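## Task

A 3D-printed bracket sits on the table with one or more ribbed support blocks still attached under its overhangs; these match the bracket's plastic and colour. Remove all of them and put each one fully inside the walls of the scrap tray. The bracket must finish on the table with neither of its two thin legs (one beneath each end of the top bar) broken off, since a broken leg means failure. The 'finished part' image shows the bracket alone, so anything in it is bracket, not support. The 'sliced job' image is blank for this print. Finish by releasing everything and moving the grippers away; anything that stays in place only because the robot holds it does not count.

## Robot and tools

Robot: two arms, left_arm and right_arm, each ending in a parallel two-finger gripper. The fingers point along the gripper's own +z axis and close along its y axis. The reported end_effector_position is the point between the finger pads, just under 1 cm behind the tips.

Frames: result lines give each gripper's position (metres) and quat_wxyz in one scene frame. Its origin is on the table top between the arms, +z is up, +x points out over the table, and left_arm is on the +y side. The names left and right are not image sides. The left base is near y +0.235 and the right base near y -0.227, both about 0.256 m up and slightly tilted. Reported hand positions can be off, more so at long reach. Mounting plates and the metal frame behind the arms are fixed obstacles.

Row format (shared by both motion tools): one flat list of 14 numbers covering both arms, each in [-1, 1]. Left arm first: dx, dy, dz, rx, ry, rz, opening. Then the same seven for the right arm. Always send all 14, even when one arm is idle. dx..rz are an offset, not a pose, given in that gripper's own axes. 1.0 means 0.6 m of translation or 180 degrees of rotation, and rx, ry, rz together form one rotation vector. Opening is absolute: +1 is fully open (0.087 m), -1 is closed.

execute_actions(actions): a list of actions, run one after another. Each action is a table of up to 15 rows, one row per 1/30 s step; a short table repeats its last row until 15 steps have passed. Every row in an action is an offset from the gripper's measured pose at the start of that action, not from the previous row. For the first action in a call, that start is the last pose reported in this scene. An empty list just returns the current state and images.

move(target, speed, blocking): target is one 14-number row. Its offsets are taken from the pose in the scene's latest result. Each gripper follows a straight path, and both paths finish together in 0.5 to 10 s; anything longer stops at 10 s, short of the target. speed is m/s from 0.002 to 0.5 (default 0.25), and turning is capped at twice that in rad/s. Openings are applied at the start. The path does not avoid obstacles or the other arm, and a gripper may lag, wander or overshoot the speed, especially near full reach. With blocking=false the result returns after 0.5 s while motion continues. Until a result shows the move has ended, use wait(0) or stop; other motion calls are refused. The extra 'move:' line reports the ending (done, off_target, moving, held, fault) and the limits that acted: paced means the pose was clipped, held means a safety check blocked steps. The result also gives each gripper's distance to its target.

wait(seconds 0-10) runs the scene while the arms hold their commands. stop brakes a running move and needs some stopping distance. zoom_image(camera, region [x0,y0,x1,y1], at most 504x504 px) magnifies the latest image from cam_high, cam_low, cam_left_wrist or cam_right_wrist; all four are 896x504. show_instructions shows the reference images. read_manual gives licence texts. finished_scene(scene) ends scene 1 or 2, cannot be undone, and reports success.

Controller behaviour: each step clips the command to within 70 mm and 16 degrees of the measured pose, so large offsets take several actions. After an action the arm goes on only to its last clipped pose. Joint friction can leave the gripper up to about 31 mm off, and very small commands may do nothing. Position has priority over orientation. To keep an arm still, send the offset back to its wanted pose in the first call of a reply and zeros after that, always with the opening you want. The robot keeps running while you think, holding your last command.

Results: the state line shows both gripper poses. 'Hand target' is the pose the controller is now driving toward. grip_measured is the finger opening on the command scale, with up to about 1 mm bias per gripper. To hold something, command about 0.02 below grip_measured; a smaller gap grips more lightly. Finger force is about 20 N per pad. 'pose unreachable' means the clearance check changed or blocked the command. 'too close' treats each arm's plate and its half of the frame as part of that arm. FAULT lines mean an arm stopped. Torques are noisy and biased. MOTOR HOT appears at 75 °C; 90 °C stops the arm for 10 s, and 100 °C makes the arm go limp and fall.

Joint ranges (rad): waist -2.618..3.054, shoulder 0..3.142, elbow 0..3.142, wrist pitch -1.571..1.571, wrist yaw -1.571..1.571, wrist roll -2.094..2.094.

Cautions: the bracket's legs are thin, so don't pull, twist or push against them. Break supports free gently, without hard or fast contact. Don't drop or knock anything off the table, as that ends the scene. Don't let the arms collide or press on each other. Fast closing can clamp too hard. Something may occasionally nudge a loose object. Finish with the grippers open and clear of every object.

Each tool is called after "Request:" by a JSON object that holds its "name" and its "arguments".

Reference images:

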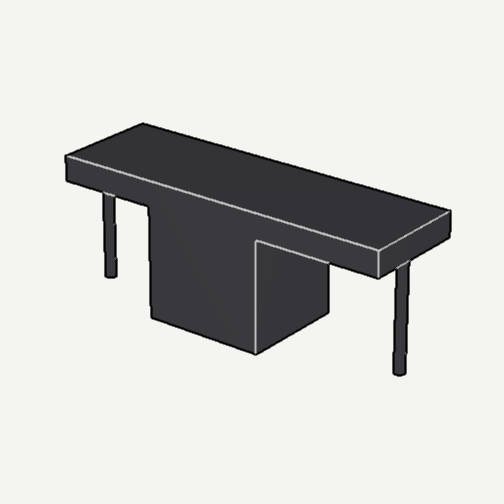

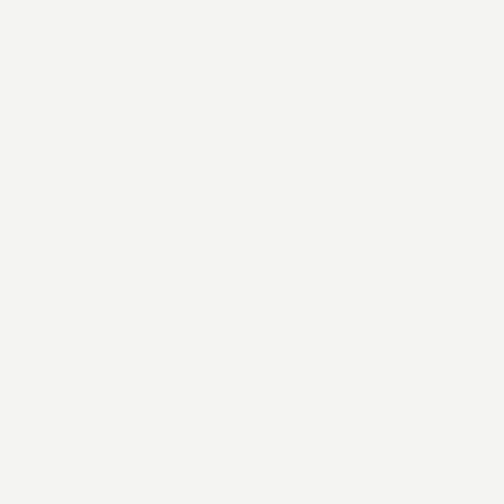

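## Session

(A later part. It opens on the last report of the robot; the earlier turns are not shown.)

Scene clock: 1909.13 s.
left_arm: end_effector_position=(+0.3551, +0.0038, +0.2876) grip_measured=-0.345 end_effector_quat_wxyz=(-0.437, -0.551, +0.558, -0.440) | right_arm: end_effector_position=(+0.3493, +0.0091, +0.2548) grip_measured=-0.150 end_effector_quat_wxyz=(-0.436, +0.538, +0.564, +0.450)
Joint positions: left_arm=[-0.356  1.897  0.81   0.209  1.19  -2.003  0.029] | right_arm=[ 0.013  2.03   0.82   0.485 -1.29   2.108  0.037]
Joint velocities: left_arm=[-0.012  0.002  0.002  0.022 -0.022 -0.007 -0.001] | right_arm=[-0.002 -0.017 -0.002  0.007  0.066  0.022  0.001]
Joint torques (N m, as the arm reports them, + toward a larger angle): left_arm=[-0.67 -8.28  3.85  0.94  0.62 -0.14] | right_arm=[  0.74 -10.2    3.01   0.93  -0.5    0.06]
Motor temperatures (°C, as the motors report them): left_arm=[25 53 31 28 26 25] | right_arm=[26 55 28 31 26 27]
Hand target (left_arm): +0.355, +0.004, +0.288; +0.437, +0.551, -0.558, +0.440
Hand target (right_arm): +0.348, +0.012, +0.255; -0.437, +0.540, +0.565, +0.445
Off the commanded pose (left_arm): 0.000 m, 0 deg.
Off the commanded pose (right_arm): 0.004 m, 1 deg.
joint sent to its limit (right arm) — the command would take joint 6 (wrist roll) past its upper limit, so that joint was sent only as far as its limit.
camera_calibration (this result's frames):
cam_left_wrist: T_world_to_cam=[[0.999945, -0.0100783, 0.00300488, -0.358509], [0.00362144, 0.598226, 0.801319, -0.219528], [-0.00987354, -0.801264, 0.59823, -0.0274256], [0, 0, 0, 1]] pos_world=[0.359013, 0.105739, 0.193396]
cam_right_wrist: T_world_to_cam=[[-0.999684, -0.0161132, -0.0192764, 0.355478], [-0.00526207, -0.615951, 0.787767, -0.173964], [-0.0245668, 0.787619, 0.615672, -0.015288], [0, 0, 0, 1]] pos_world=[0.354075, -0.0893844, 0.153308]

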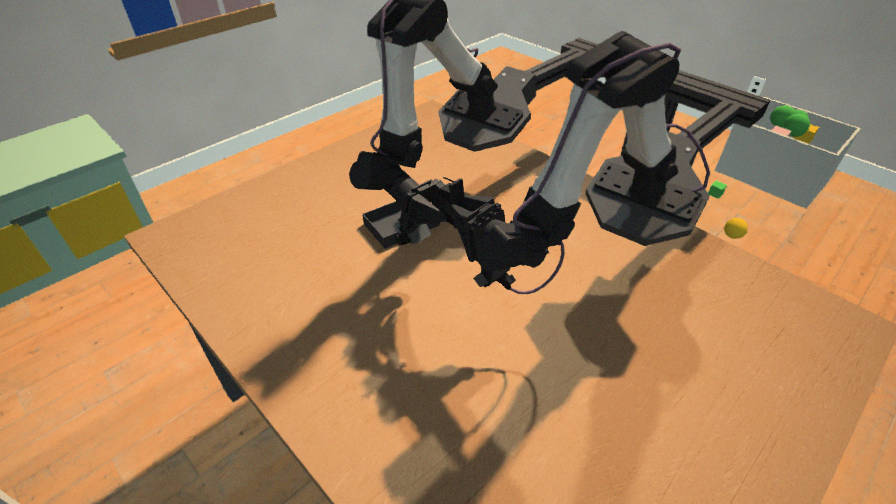

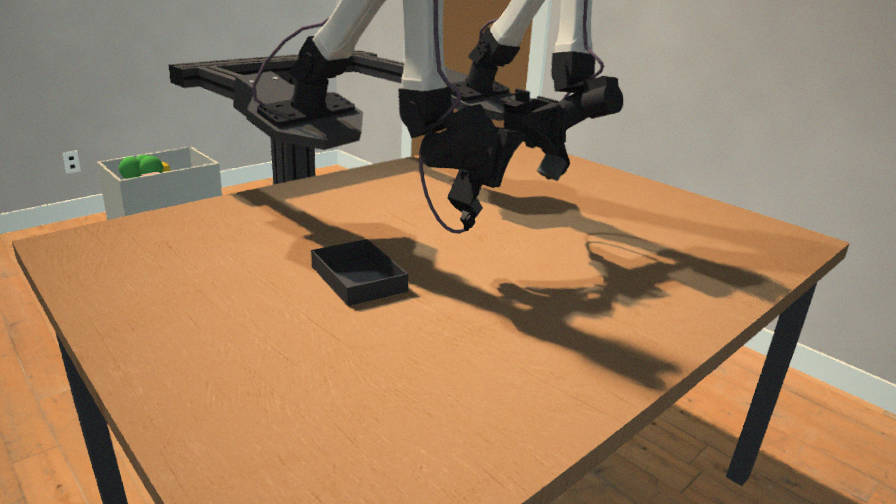

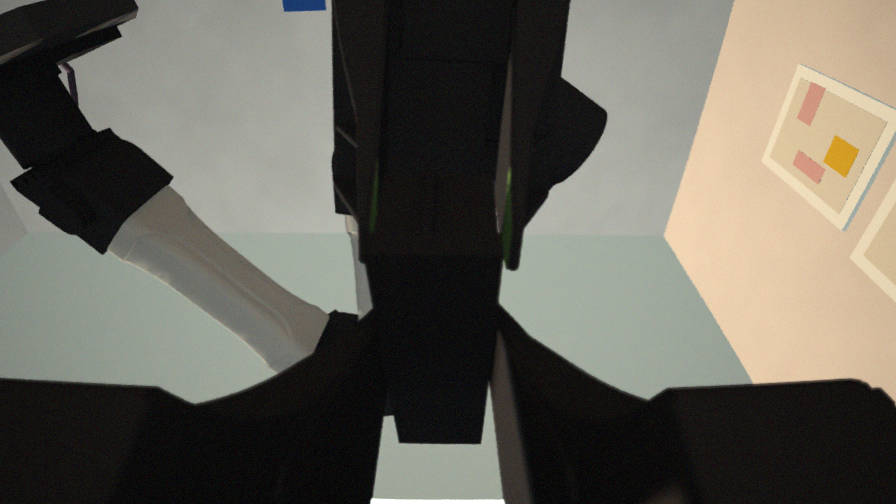

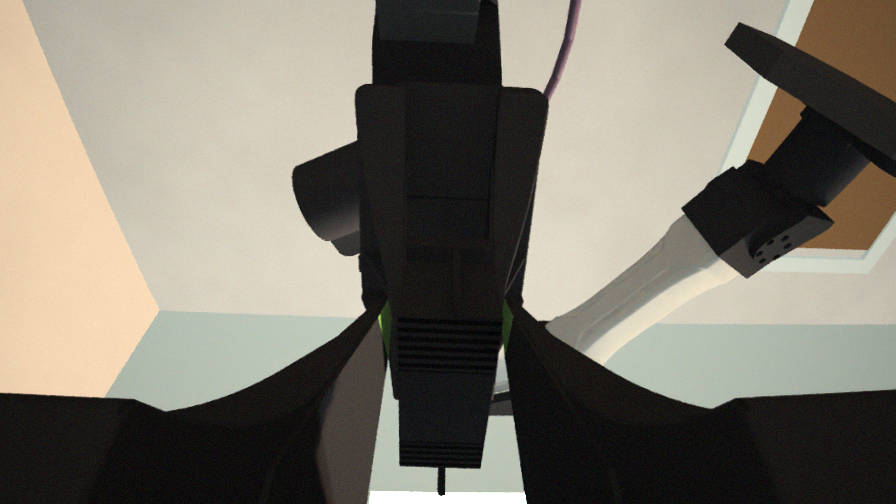

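Request:
{"name": "execute_actions", "arguments": {"actions": [[[0,0,0,0,0,0,-0.37,-0.003,0,0,0,0,0,-0.15],[0,0,0,0,0,0,-0.37,-0.006,0,0,0,0,0,-0.15],[0,0,0,0,0,0,-0.37,-0.008,0,0,0,0,0,-0.15]]]}}

Scene clock: 1918.77 s.
left_arm: end_effector_position=(+0.3551, +0.0038, +0.2876) grip_measured=-0.345 end_effector_quat_wxyz=(-0.437, -0.551, +0.558, -0.440) | right_arm: end_effector_position=(+0.3492, +0.0091, +0.2546) grip_measured=-0.150 end_effector_quat_wxyz=(-0.436, +0.538, +0.564, +0.449)
Joint positions: left_arm=[-0.356  1.897  0.81   0.209  1.19  -2.003  0.029] | right_arm=[ 0.013  2.03   0.82   0.483 -1.29   2.108  0.037]
Joint velocities: left_arm=[ 0.007 -0.002 -0.012  0.051  0.007 -0.051  0.001] | right_arm=[ 0.002  0.017 -0.017 -0.007  0.022 -0.022 -0.   ]
Joint torques (N m, as the arm reports them, + toward a larger angle): left_arm=[-0.75 -8.24  3.77  0.95  0.59 -0.18] | right_arm=[-0.39 -8.06  3.56  1.13 -0.63 -0.05]
Motor temperatures (°C, as the motors report them): left_arm=[25 52 31 28 26 25] | right_arm=[26 56 28 31 26 27]
Hand target (left_arm): +0.355, +0.004, +0.288; +0.437, +0.551, -0.558, +0.440
Hand target (right_arm): +0.350, +0.008, +0.250; -0.436, +0.538, +0.564, +0.450
Off the commanded pose (left_arm): 0.000 m, 0 deg.
Off the commanded pose (right_arm): 0.005 m, 0 deg.
camera_calibration (this result's frames):
cam_left_wrist: T_world_to_cam=[[0.999945, -0.0100783, 0.00300488, -0.358509], [0.00362144, 0.598226, 0.801319, -0.219528], [-0.00987354, -0.801264, 0.59823, -0.0274256], [0, 0, 0, 1]] pos_world=[0.359013, 0.105739, 0.193396]
cam_right_wrist: T_world_to_cam=[[-0.999721, -0.0159604, -0.0174317, 0.354933], [-0.00391707, -0.615459, 0.788159, -0.174405], [-0.0233079, 0.788007, 0.615225, -0.0154954], [0, 0, 0, 1]] pos_world=[0.353789, -0.0894636, 0.153179]

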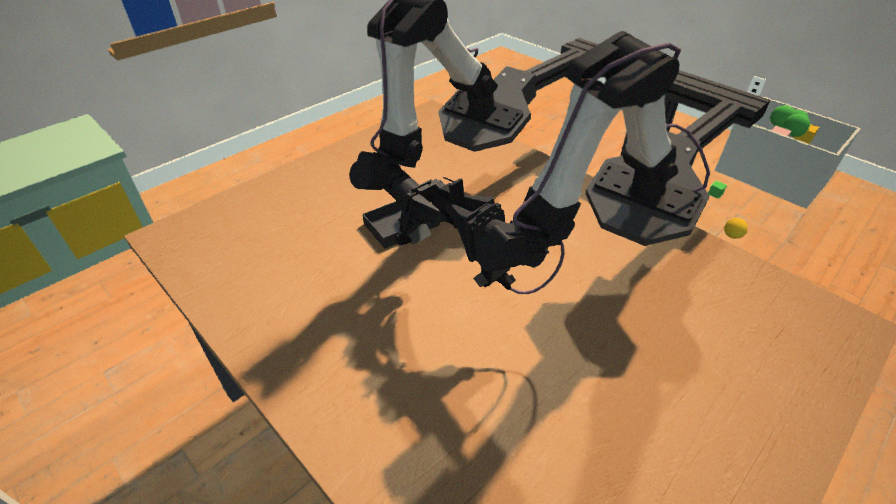

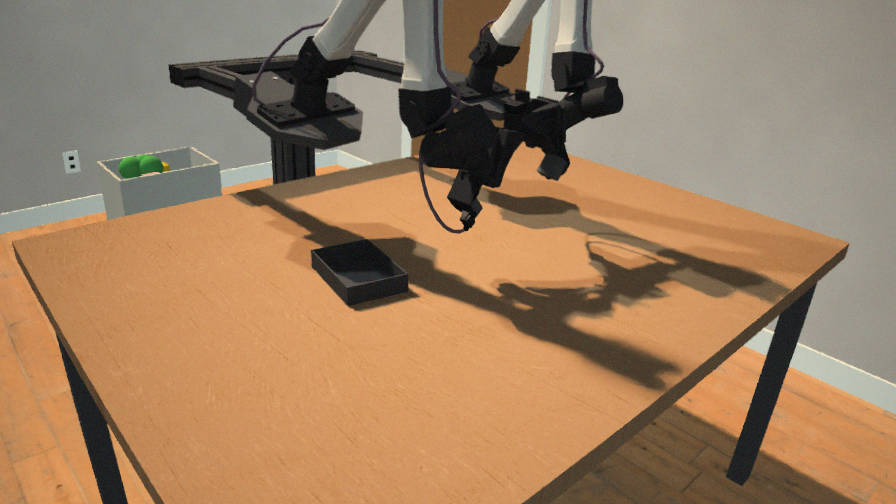

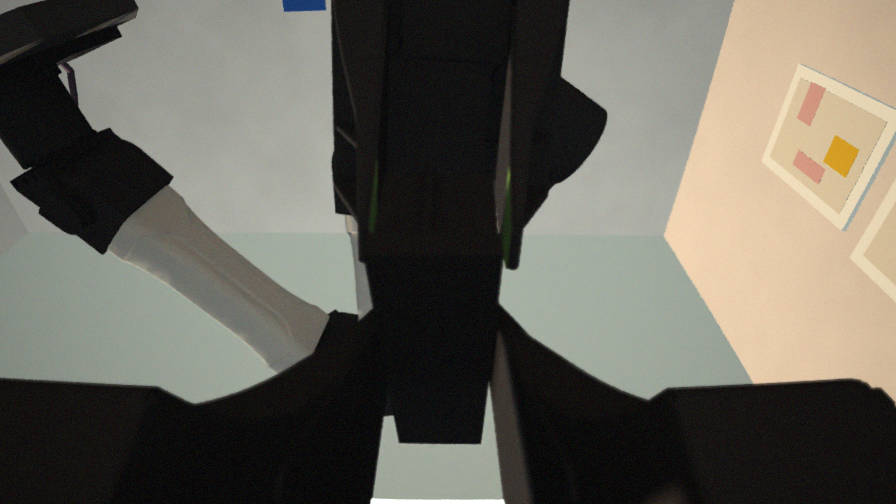

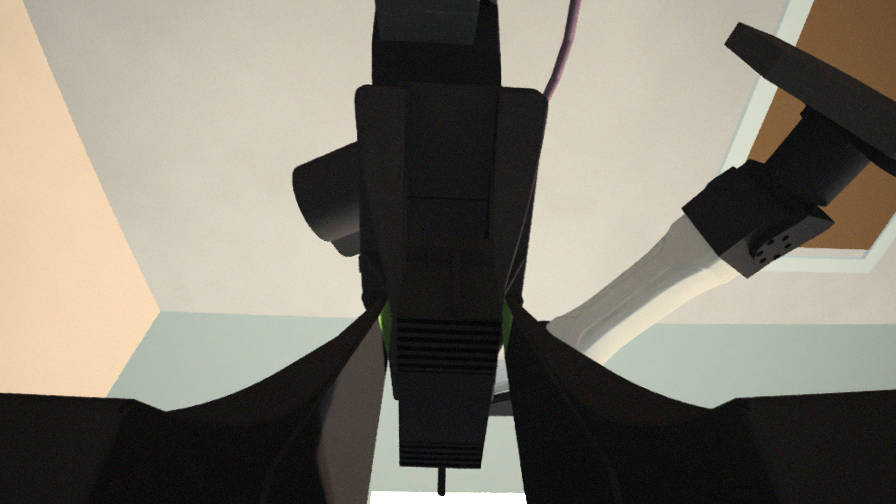

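Request:
{"name": "execute_actions", "arguments": {"actions": [[[0,0,0,0,0,0,-0.37,-0.014,0,0,0,0,0,-0.15],[0,0,0,0,0,0,-0.37,-0.014,0,0,0,0,0,-0.15],[0,0,0,0,0,0,-0.37,-0.014,0,0,0,0,0,-0.15],[0,0,0,0,0,0,-0.37,-0.008,0,0,0,0,0,-0.15]]]}}

Scene clock: 1923.93 s.
left_arm: end_effector_position=(+0.3551, +0.0038, +0.2876) grip_measured=-0.345 end_effector_quat_wxyz=(-0.437, -0.551, +0.558, -0.440) | right_arm: end_effector_position=(+0.3481, +0.0090, +0.2515) grip_measured=-0.150 end_effector_quat_wxyz=(-0.438, +0.539, +0.563, +0.448)
Joint positions: left_arm=[-0.356  1.897  0.81   0.209  1.19  -2.003  0.029] | right_arm=[ 0.013  2.041  0.82   0.486 -1.29   2.105  0.037]
Joint velocities: left_arm=[-0.007 -0.012 -0.012  0.051 -0.007  0.066 -0.   ] | right_arm=[-0.007 -0.012  0.007 -0.007  0.007 -0.007  0.001]
Joint torques (N m, as the arm reports them, + toward a larger angle): left_arm=[-0.81 -8.29  3.83  0.94  0.56 -0.18] | right_arm=[-0.57 -8.82  3.45  1.05 -0.62 -0.02]
Motor temperatures (°C, as the motors report them): left_arm=[25 52 31 28 26 25] | right_arm=[26 55 28 31 26 27]
Hand target (left_arm): +0.355, +0.004, +0.288; +0.437, +0.551, -0.558, +0.440
Hand target (right_arm): +0.349, +0.008, +0.250; -0.436, +0.538, +0.564, +0.449
Off the commanded pose (left_arm): 0.000 m, 0 deg.
Off the commanded pose (right_arm): 0.002 m, 0 deg.
camera_calibration (this result's frames):
cam_left_wrist: T_world_to_cam=[[0.999945, -0.0100783, 0.00300488, -0.358509], [0.00362144, 0.598226, 0.801319, -0.219528], [-0.00987354, -0.801264, 0.59823, -0.0274256], [0, 0, 0, 1]] pos_world=[0.359013, 0.105739, 0.193396]
cam_right_wrist: T_world_to_cam=[[-0.999781, -0.0168154, -0.0124528, 0.352565], [0.000517437, -0.61482, 0.788667, -0.173652], [-0.020918, 0.788488, 0.614694, -0.0142079], [0, 0, 0, 1]] pos_world=[0.352281, -0.0896337, 0.150078]

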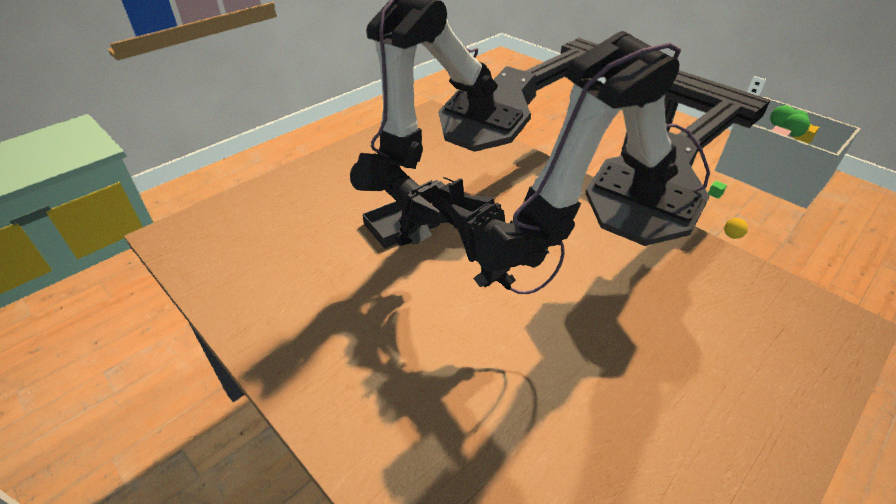

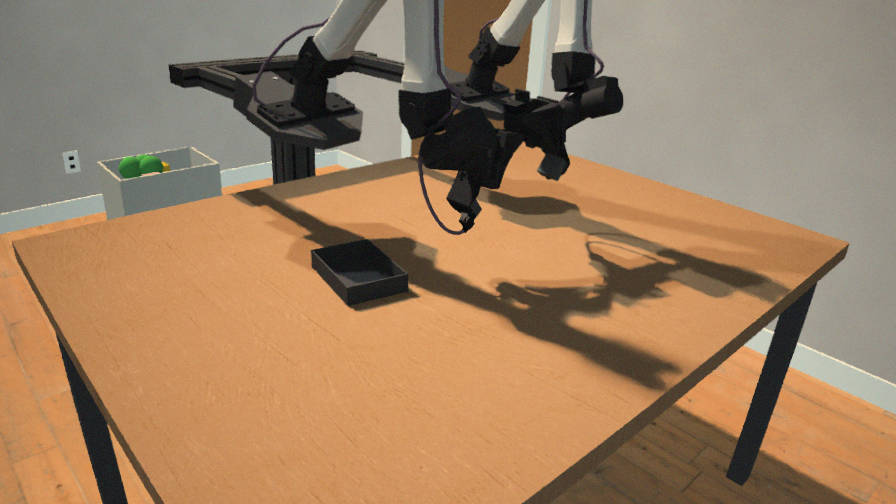

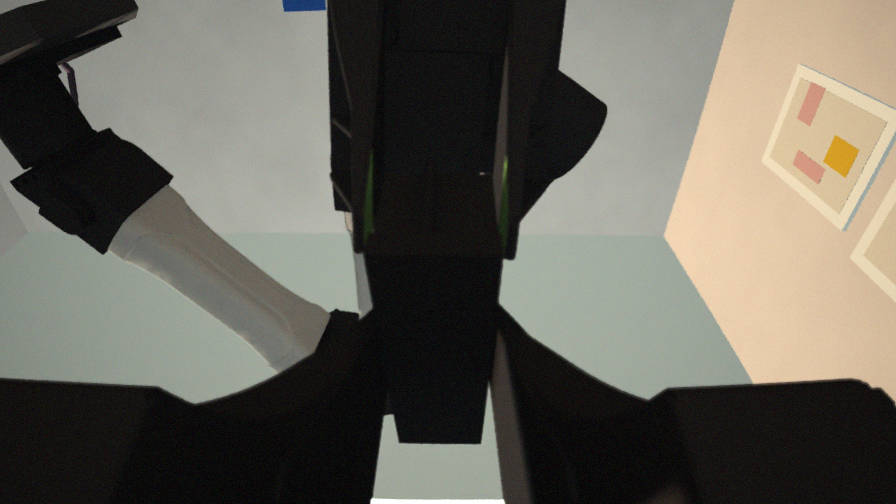

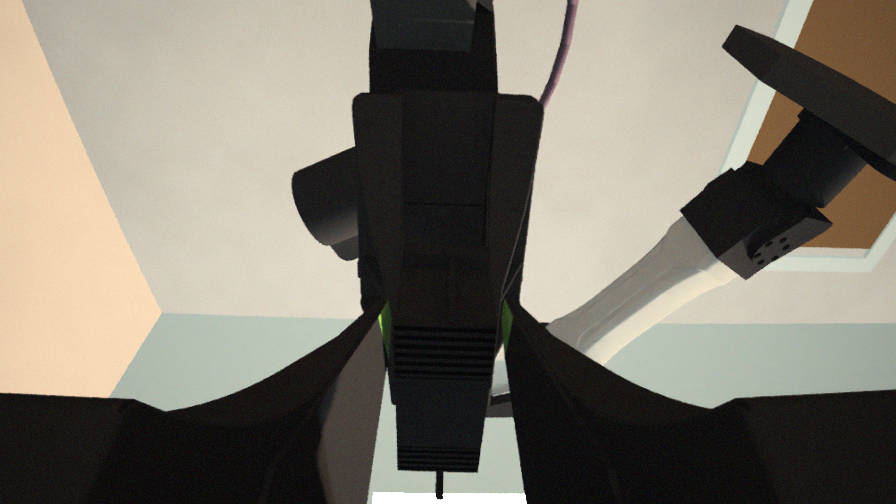

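Request:
{"name": "zoom_image", "arguments": {"camera": "cam_right_wrist", "region": [346, 240, 546, 440]}}

Region (346, 240, 546, 440) of cam_right_wrist's 896x504 image, scaled by 2.520, with more detail than that image has.

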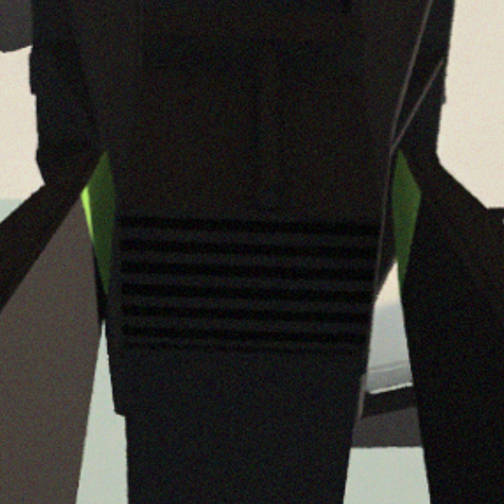

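Request:
{"name": "execute_actions", "arguments": {"actions": [[[0,0,0,0,0,0,-0.37,0,0,0,0,0,0,-0.17],[0,0,0,0,0,0,-0.37,0,0,0,0,0,0,-0.19],[0,0,0,0,0,0,-0.37,0,0,0,0,0,0,-0.21],[0,0,0,0,0,0,-0.37,0,0,0,0,0,0,-0.23],[0,0,0,0,0,0,-0.37,0,0,0,0,0,0,-0.25],[0,0,0,0,0,0,-0.37,0,0,0,0,0,0,-0.27],[0,0,0,0,0,0,-0.37,0,0,0,0,0,0,-0.29],[0,0,0,0,0,0,-0.37,0,0,0,0,0,0,-0.3],[0,0,0,0,0,0,-0.37,0,0,0,0,0,0,-0.31],[0,0,0,0,0,0,-0.37,0,0,0,0,0,0,-0.32],[0,0,0,0,0,0,-0.37,0,0,0,0,0,0,-0.33],[0,0,0,0,0,0,-0.37,0,0,0,0,0,0,-0.34],[0,0,0,0,0,0,-0.37,0,0,0,0,0,0,-0.35],[0,0,0,0,0,0,-0.37,0,0,0,0,0,0,-0.36]], [[0,0,0,0,0,0,-0.37,0,0,0,0,0,0,-0.36]]]}}

Scene clock: 1933.37 s.
left_arm: end_effector_position=(+0.3551, +0.0038, +0.2876) grip_measured=-0.345 end_effector_quat_wxyz=(-0.436, -0.551, +0.558, -0.441) | right_arm: end_effector_position=(+0.3483, +0.0090, +0.2513) grip_measured=-0.319 end_effector_quat_wxyz=(-0.438, +0.540, +0.563, +0.447)
Joint positions: left_arm=[-0.356  1.897  0.81   0.209  1.19  -2.001  0.029] | right_arm=[ 0.013  2.041  0.82   0.486 -1.289  2.108  0.03 ]
Joint velocities: left_arm=[-0.007  0.032 -0.012 -0.022 -0.066  0.007 -0.   ] | right_arm=[-0.012  0.012  0.017 -0.051  0.007 -0.022  0.   ]
Joint torques (N m, as the arm reports them, + toward a larger angle): left_arm=[-0.73 -8.31  3.8   0.94  0.58 -0.18] | right_arm=[-0.15 -9.5   3.03  1.03 -0.63  0.02]
Motor temperatures (°C, as the motors report them): left_arm=[25 52 31 29 26 25] | right_arm=[26 55 28 31 26 27]
Hand target (left_arm): +0.355, +0.004, +0.288; +0.436, +0.551, -0.558, +0.441
Hand target (right_arm): +0.348, +0.009, +0.251; -0.438, +0.540, +0.563, +0.447
Off the commanded pose (left_arm): 0.000 m, 0 deg.
Off the commanded pose (right_arm): 0.000 m, 0 deg.
camera_calibration (this result's frames):
cam_left_wrist: T_world_to_cam=[[0.999936, -0.0104299, 0.00448965, -0.358868], [0.00264196, 0.598227, 0.801322, -0.21918], [-0.0110435, -0.801259, 0.598216, -0.0270063], [0, 0, 0, 1]] pos_world=[0.359125, 0.105738, 0.193401]
cam_right_wrist: T_world_to_cam=[[-0.999825, -0.0158439, -0.00993098, 0.35212], [0.00189683, -0.614294, 0.789075, -0.174148], [-0.0186025, 0.788918, 0.614216, -0.0148288], [0, 0, 0, 1]] pos_world=[0.352113, -0.0897006, 0.150021]

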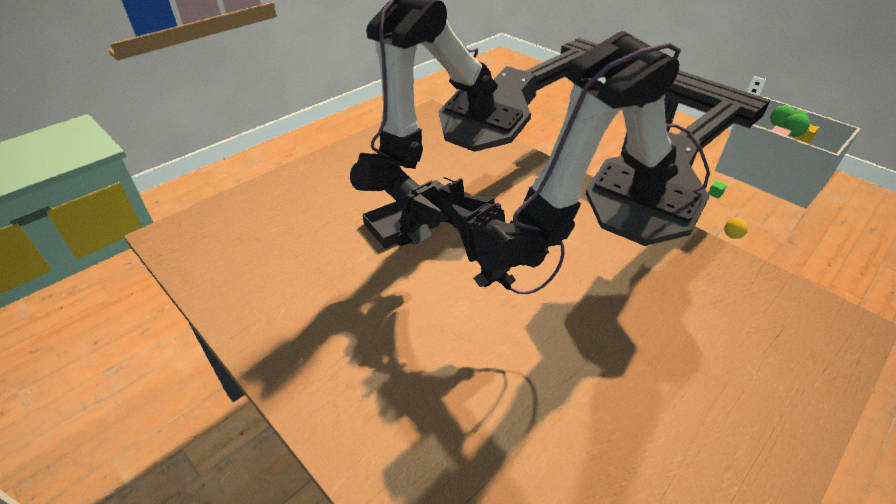

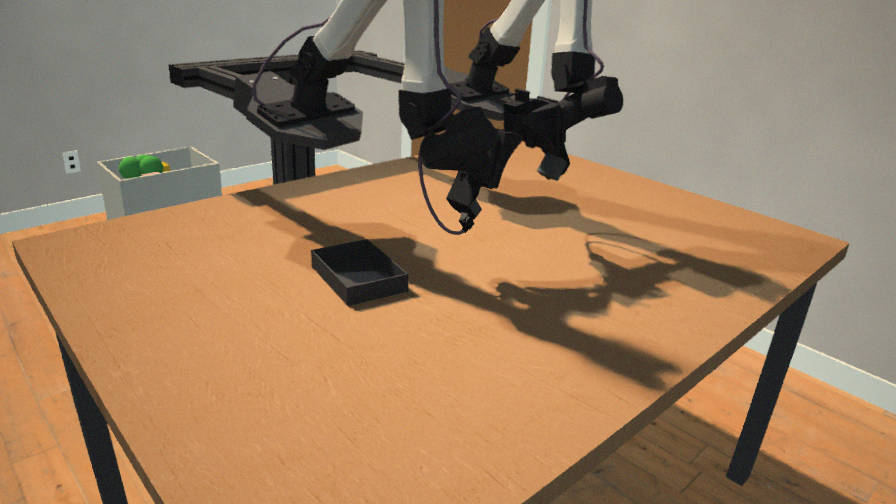

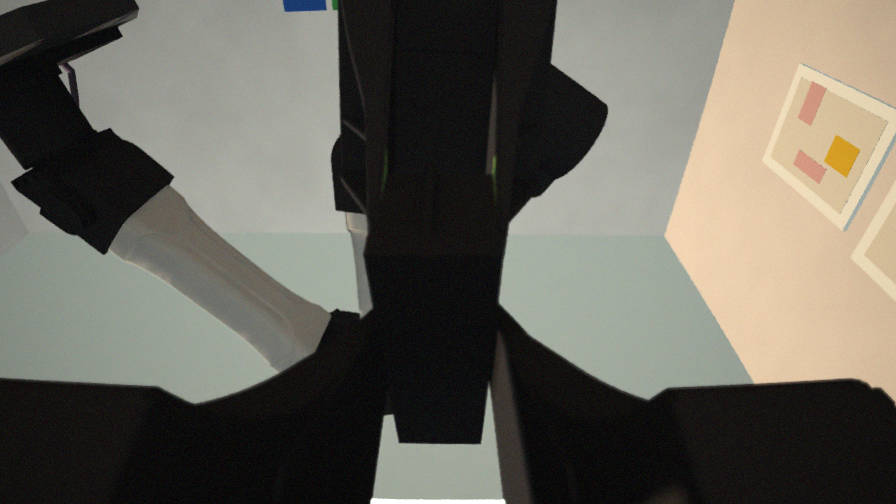

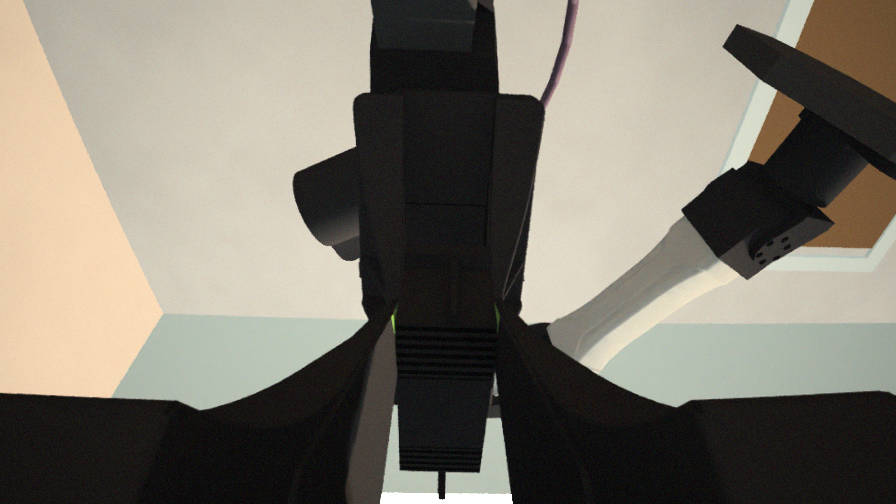

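Request:
{"name": "execute_actions", "arguments": {"actions": [[[0,0,0,0,0,0.006,-0.37,0,0,0,0,0,0,-0.36],[0,0,0,0,0,0.012,-0.37,0,0,0,0,0,0,-0.36],[0,0,0,0,0,0.017,-0.37,0,0,0,0,0,0,-0.36]]]}}

Scene clock: 1942.37 s.
left_arm: end_effector_position=(+0.3540, +0.0038, +0.2876) grip_measured=-0.345 end_effector_quat_wxyz=(-0.431, -0.544, +0.565, -0.446) | right_arm: end_effector_position=(+0.3482, +0.0090, +0.2515) grip_measured=-0.319 end_effector_quat_wxyz=(-0.435, +0.537, +0.565, +0.450)
Joint positions: left_arm=[-0.356  1.897  0.81   0.209  1.19  -1.976  0.029] | right_arm=[ 0.013  2.041  0.82   0.49  -1.289  2.101  0.03 ]
Joint velocities: left_arm=[ 0.007 -0.012 -0.007 -0.125 -0.022 -0.037 -0.001] | right_arm=[-0.007 -0.002 -0.002 -0.007  0.051 -0.022  0.001]
Joint torques (N m, as the arm reports them, + toward a larger angle): left_arm=[-0.64 -7.94  4.61  0.91  0.58  0.09] | right_arm=[-0.15 -9.55  2.97  1.01 -0.63  0.09]
Motor temperatures (°C, as the motors report them): left_arm=[25 52 31 29 26 25] | right_arm=[26 55 28 31 26 27]
Hand target (left_arm): +0.355, +0.004, +0.288; +0.424, +0.536, -0.572, +0.453
Hand target (right_arm): +0.348, +0.009, +0.251; -0.438, +0.540, +0.563, +0.447
Off the commanded pose (left_arm): 0.001 m, 2 deg.
Off the commanded pose (right_arm): 0.000 m, 1 deg.
camera_calibration (this result's frames):
cam_left_wrist: T_world_to_cam=[[0.999448, -0.0162295, 0.0289837, -0.364669], [-0.0135184, 0.598287, 0.801168, -0.213397], [-0.0303431, -0.801118, 0.597737, -0.0200277], [0, 0, 0, 1]] pos_world=[0.360976, 0.10571, 0.193508]
cam_right_wrist: T_world_to_cam=[[-0.999636, -0.0171316, -0.0208221, 0.354783], [-0.00589876, -0.614574, 0.788837, -0.171493], [-0.0263107, 0.788673, 0.61425, -0.0122841], [0, 0, 0, 1]] pos_world=[0.353319, -0.0896289, 0.150213]

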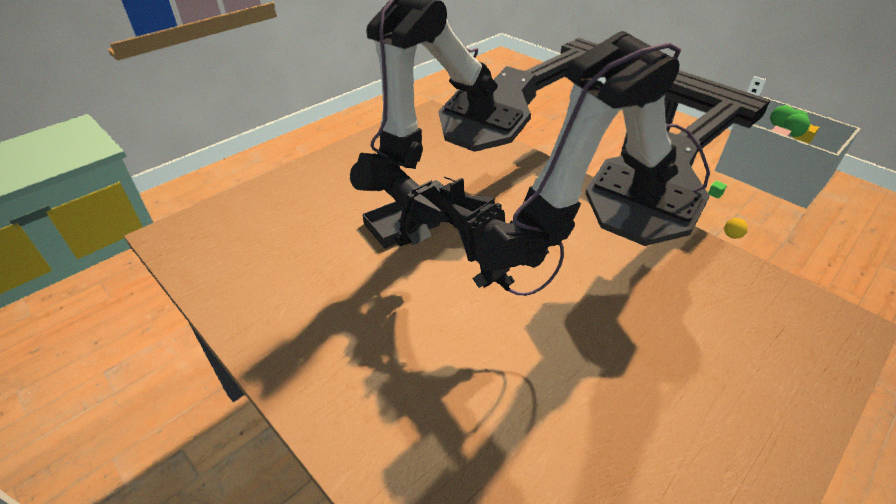

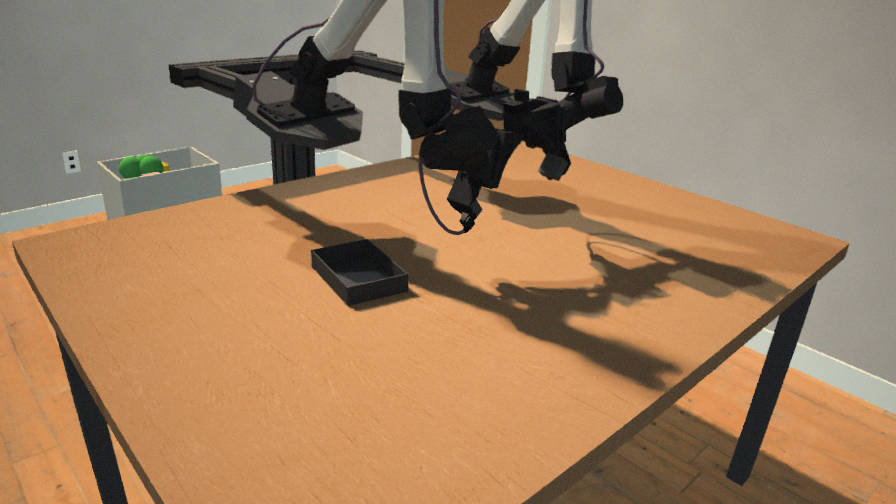

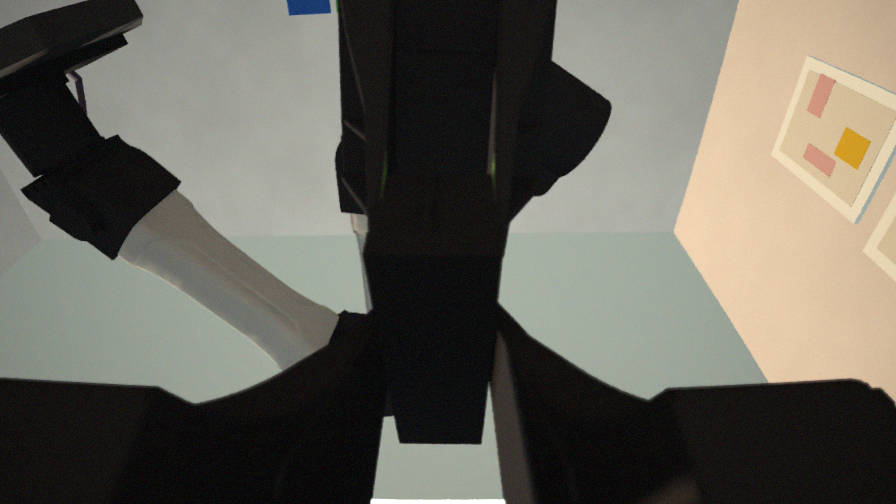

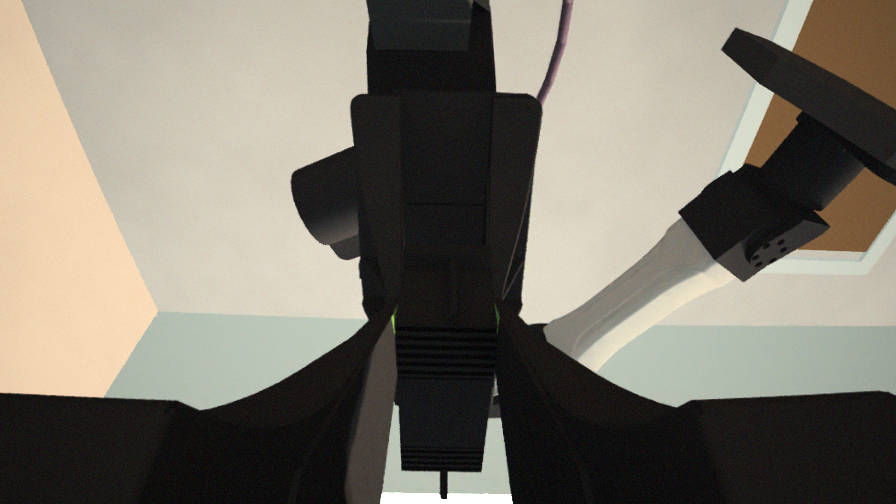

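Request:
{"name": "zoom_image", "arguments": {"camera": "cam_right_wrist", "region": [346, 230, 546, 430]}}

Region (346, 230, 546, 430) of cam_right_wrist's 896x504 image, scaled by 2.520, with more detail than that image has.

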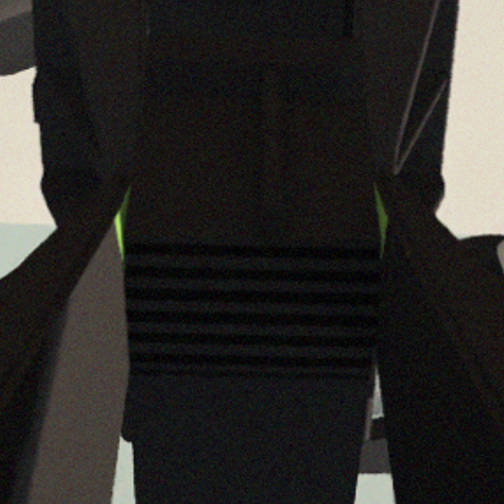

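Request:
{"name": "execute_actions", "arguments": {"actions": [[[0,0,0,-0.004,0,0,-0.37,0,0,0,0.004,0,0,-0.36],[0,0,0,-0.008,0,0,-0.37,0,0,0,0.008,0,0,-0.36],[0,0,0,-0.012,0,0,-0.37,0,0,0,0.012,0,0,-0.36],[0,0,0,-0.016,0,0,-0.37,0,0,0,0.016,0,0,-0.36],[0,0,0,-0.02,0,0,-0.37,0,0,0,0.02,0,0,-0.36],[0,0,0,-0.022,0,0,-0.37,0,0,0,0.022,0,0,-0.36]], [[0,0,0,-0.022,0,0,-0.37,0,0,0,0.022,0,0,-0.36]]]}}

Scene clock: 1964.93 s.
left_arm: end_effector_position=(+0.3529, +0.0035, +0.2939) grip_measured=-0.345 end_effector_quat_wxyz=(-0.444, -0.517, +0.600, -0.418) | right_arm: end_effector_position=(+0.3466, +0.0084, +0.2568) grip_measured=-0.319 end_effector_quat_wxyz=(-0.463, +0.512, +0.587, +0.424)
Joint positions: left_arm=[-0.355  1.915  0.982 -0.223  1.194 -1.684  0.029] | right_arm=[ 0.007  2.052  1.002 -0.059 -1.333  1.73   0.03 ]
Joint velocities: left_arm=[-0.022  0.042  0.012 -0.227  0.051  0.066  0.   ] | right_arm=[-0.007  0.017  0.076 -0.359  0.007 -0.198 -0.   ]
Joint torques (N m, as the arm reports them, + toward a larger angle): left_arm=[-0.49 -6.88  6.3   0.42  0.74 -0.09] | right_arm=[ 0.06 -8.8   5.72  0.47 -0.73 -0.03]
Motor temperatures (°C, as the motors report them): left_arm=[25 52 31 29 26 25] | right_arm=[26 55 28 31 26 27]
Hand target (left_arm): +0.354, +0.003, +0.291; -0.453, -0.517, +0.597, -0.413
Hand target (right_arm): +0.347, +0.009, +0.254; -0.467, +0.510, +0.589, +0.419
Off the commanded pose (left_arm): 0.003 m, 1 deg.
Off the commanded pose (right_arm): 0.003 m, 1 deg.
camera_calibration (this result's frames):
cam_left_wrist: T_world_to_cam=[[0.992044, -0.120573, 0.0362152, -0.36292], [0.0401768, 0.575833, 0.81658, -0.241721], [-0.119311, -0.808628, 0.576096, 0.0137551], [0, 0, 0, 1]] pos_world=[0.371385, 0.106556, 0.202604]
cam_right_wrist: T_world_to_cam=[[-0.993217, -0.116224, -0.00342482, 0.347378], [0.0690815, -0.613531, 0.786643, -0.201467], [-0.0935281, 0.781071, 0.617398, 0.00745293], [0, 0, 0, 1]] pos_world=[0.359637, -0.089054, 0.155071]

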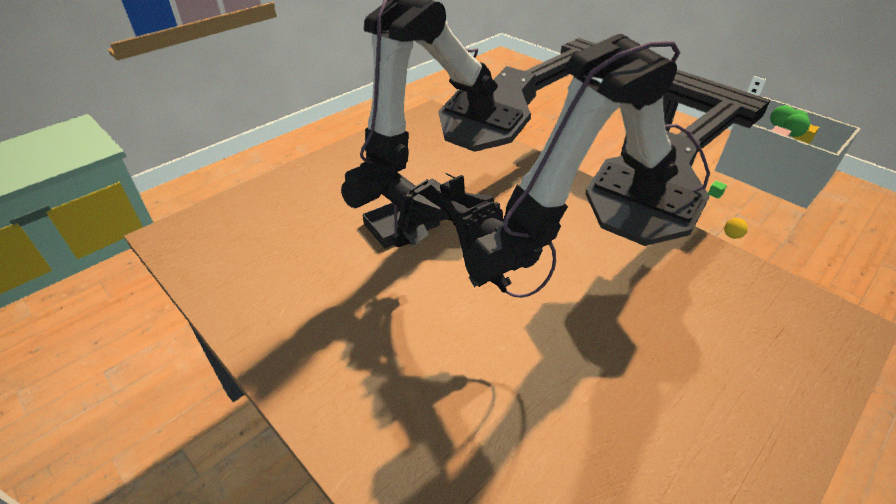

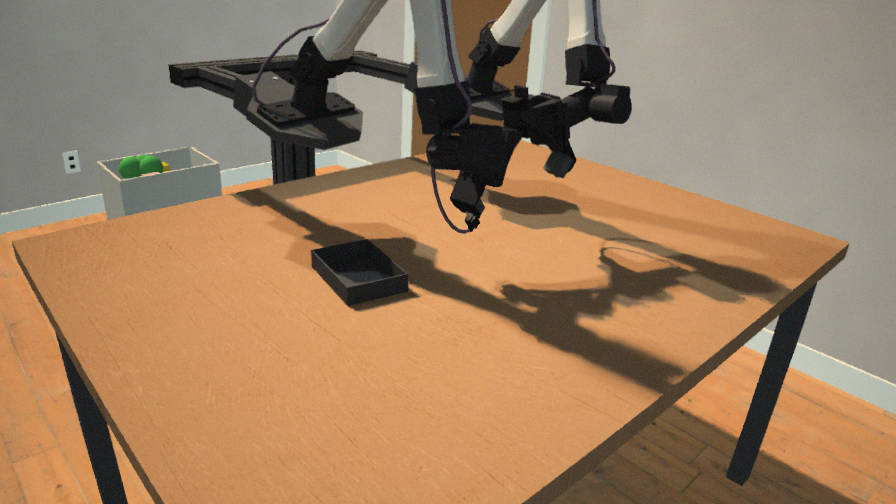

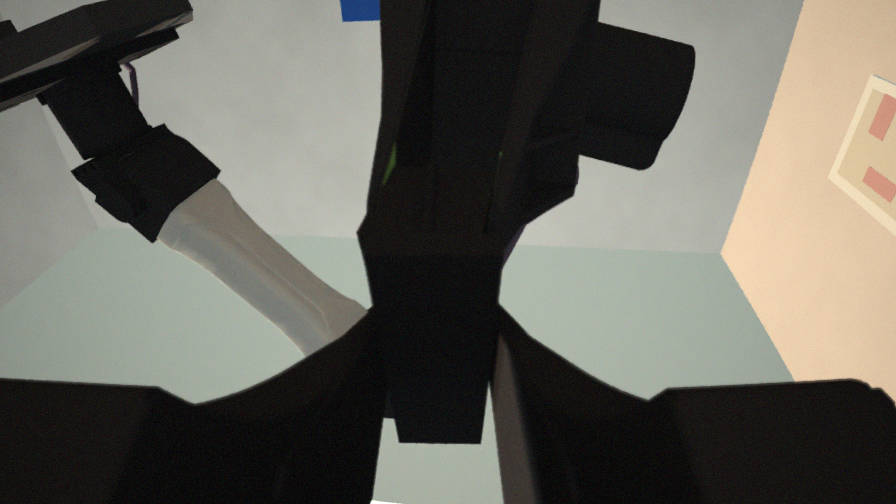

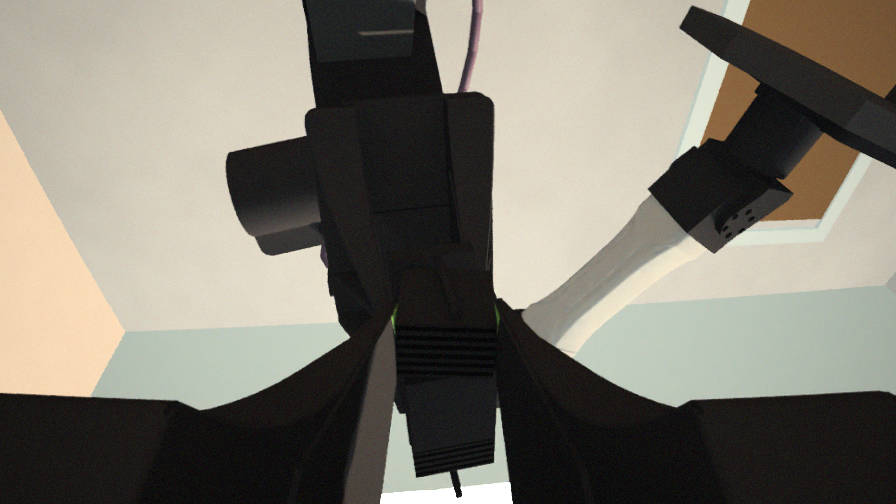

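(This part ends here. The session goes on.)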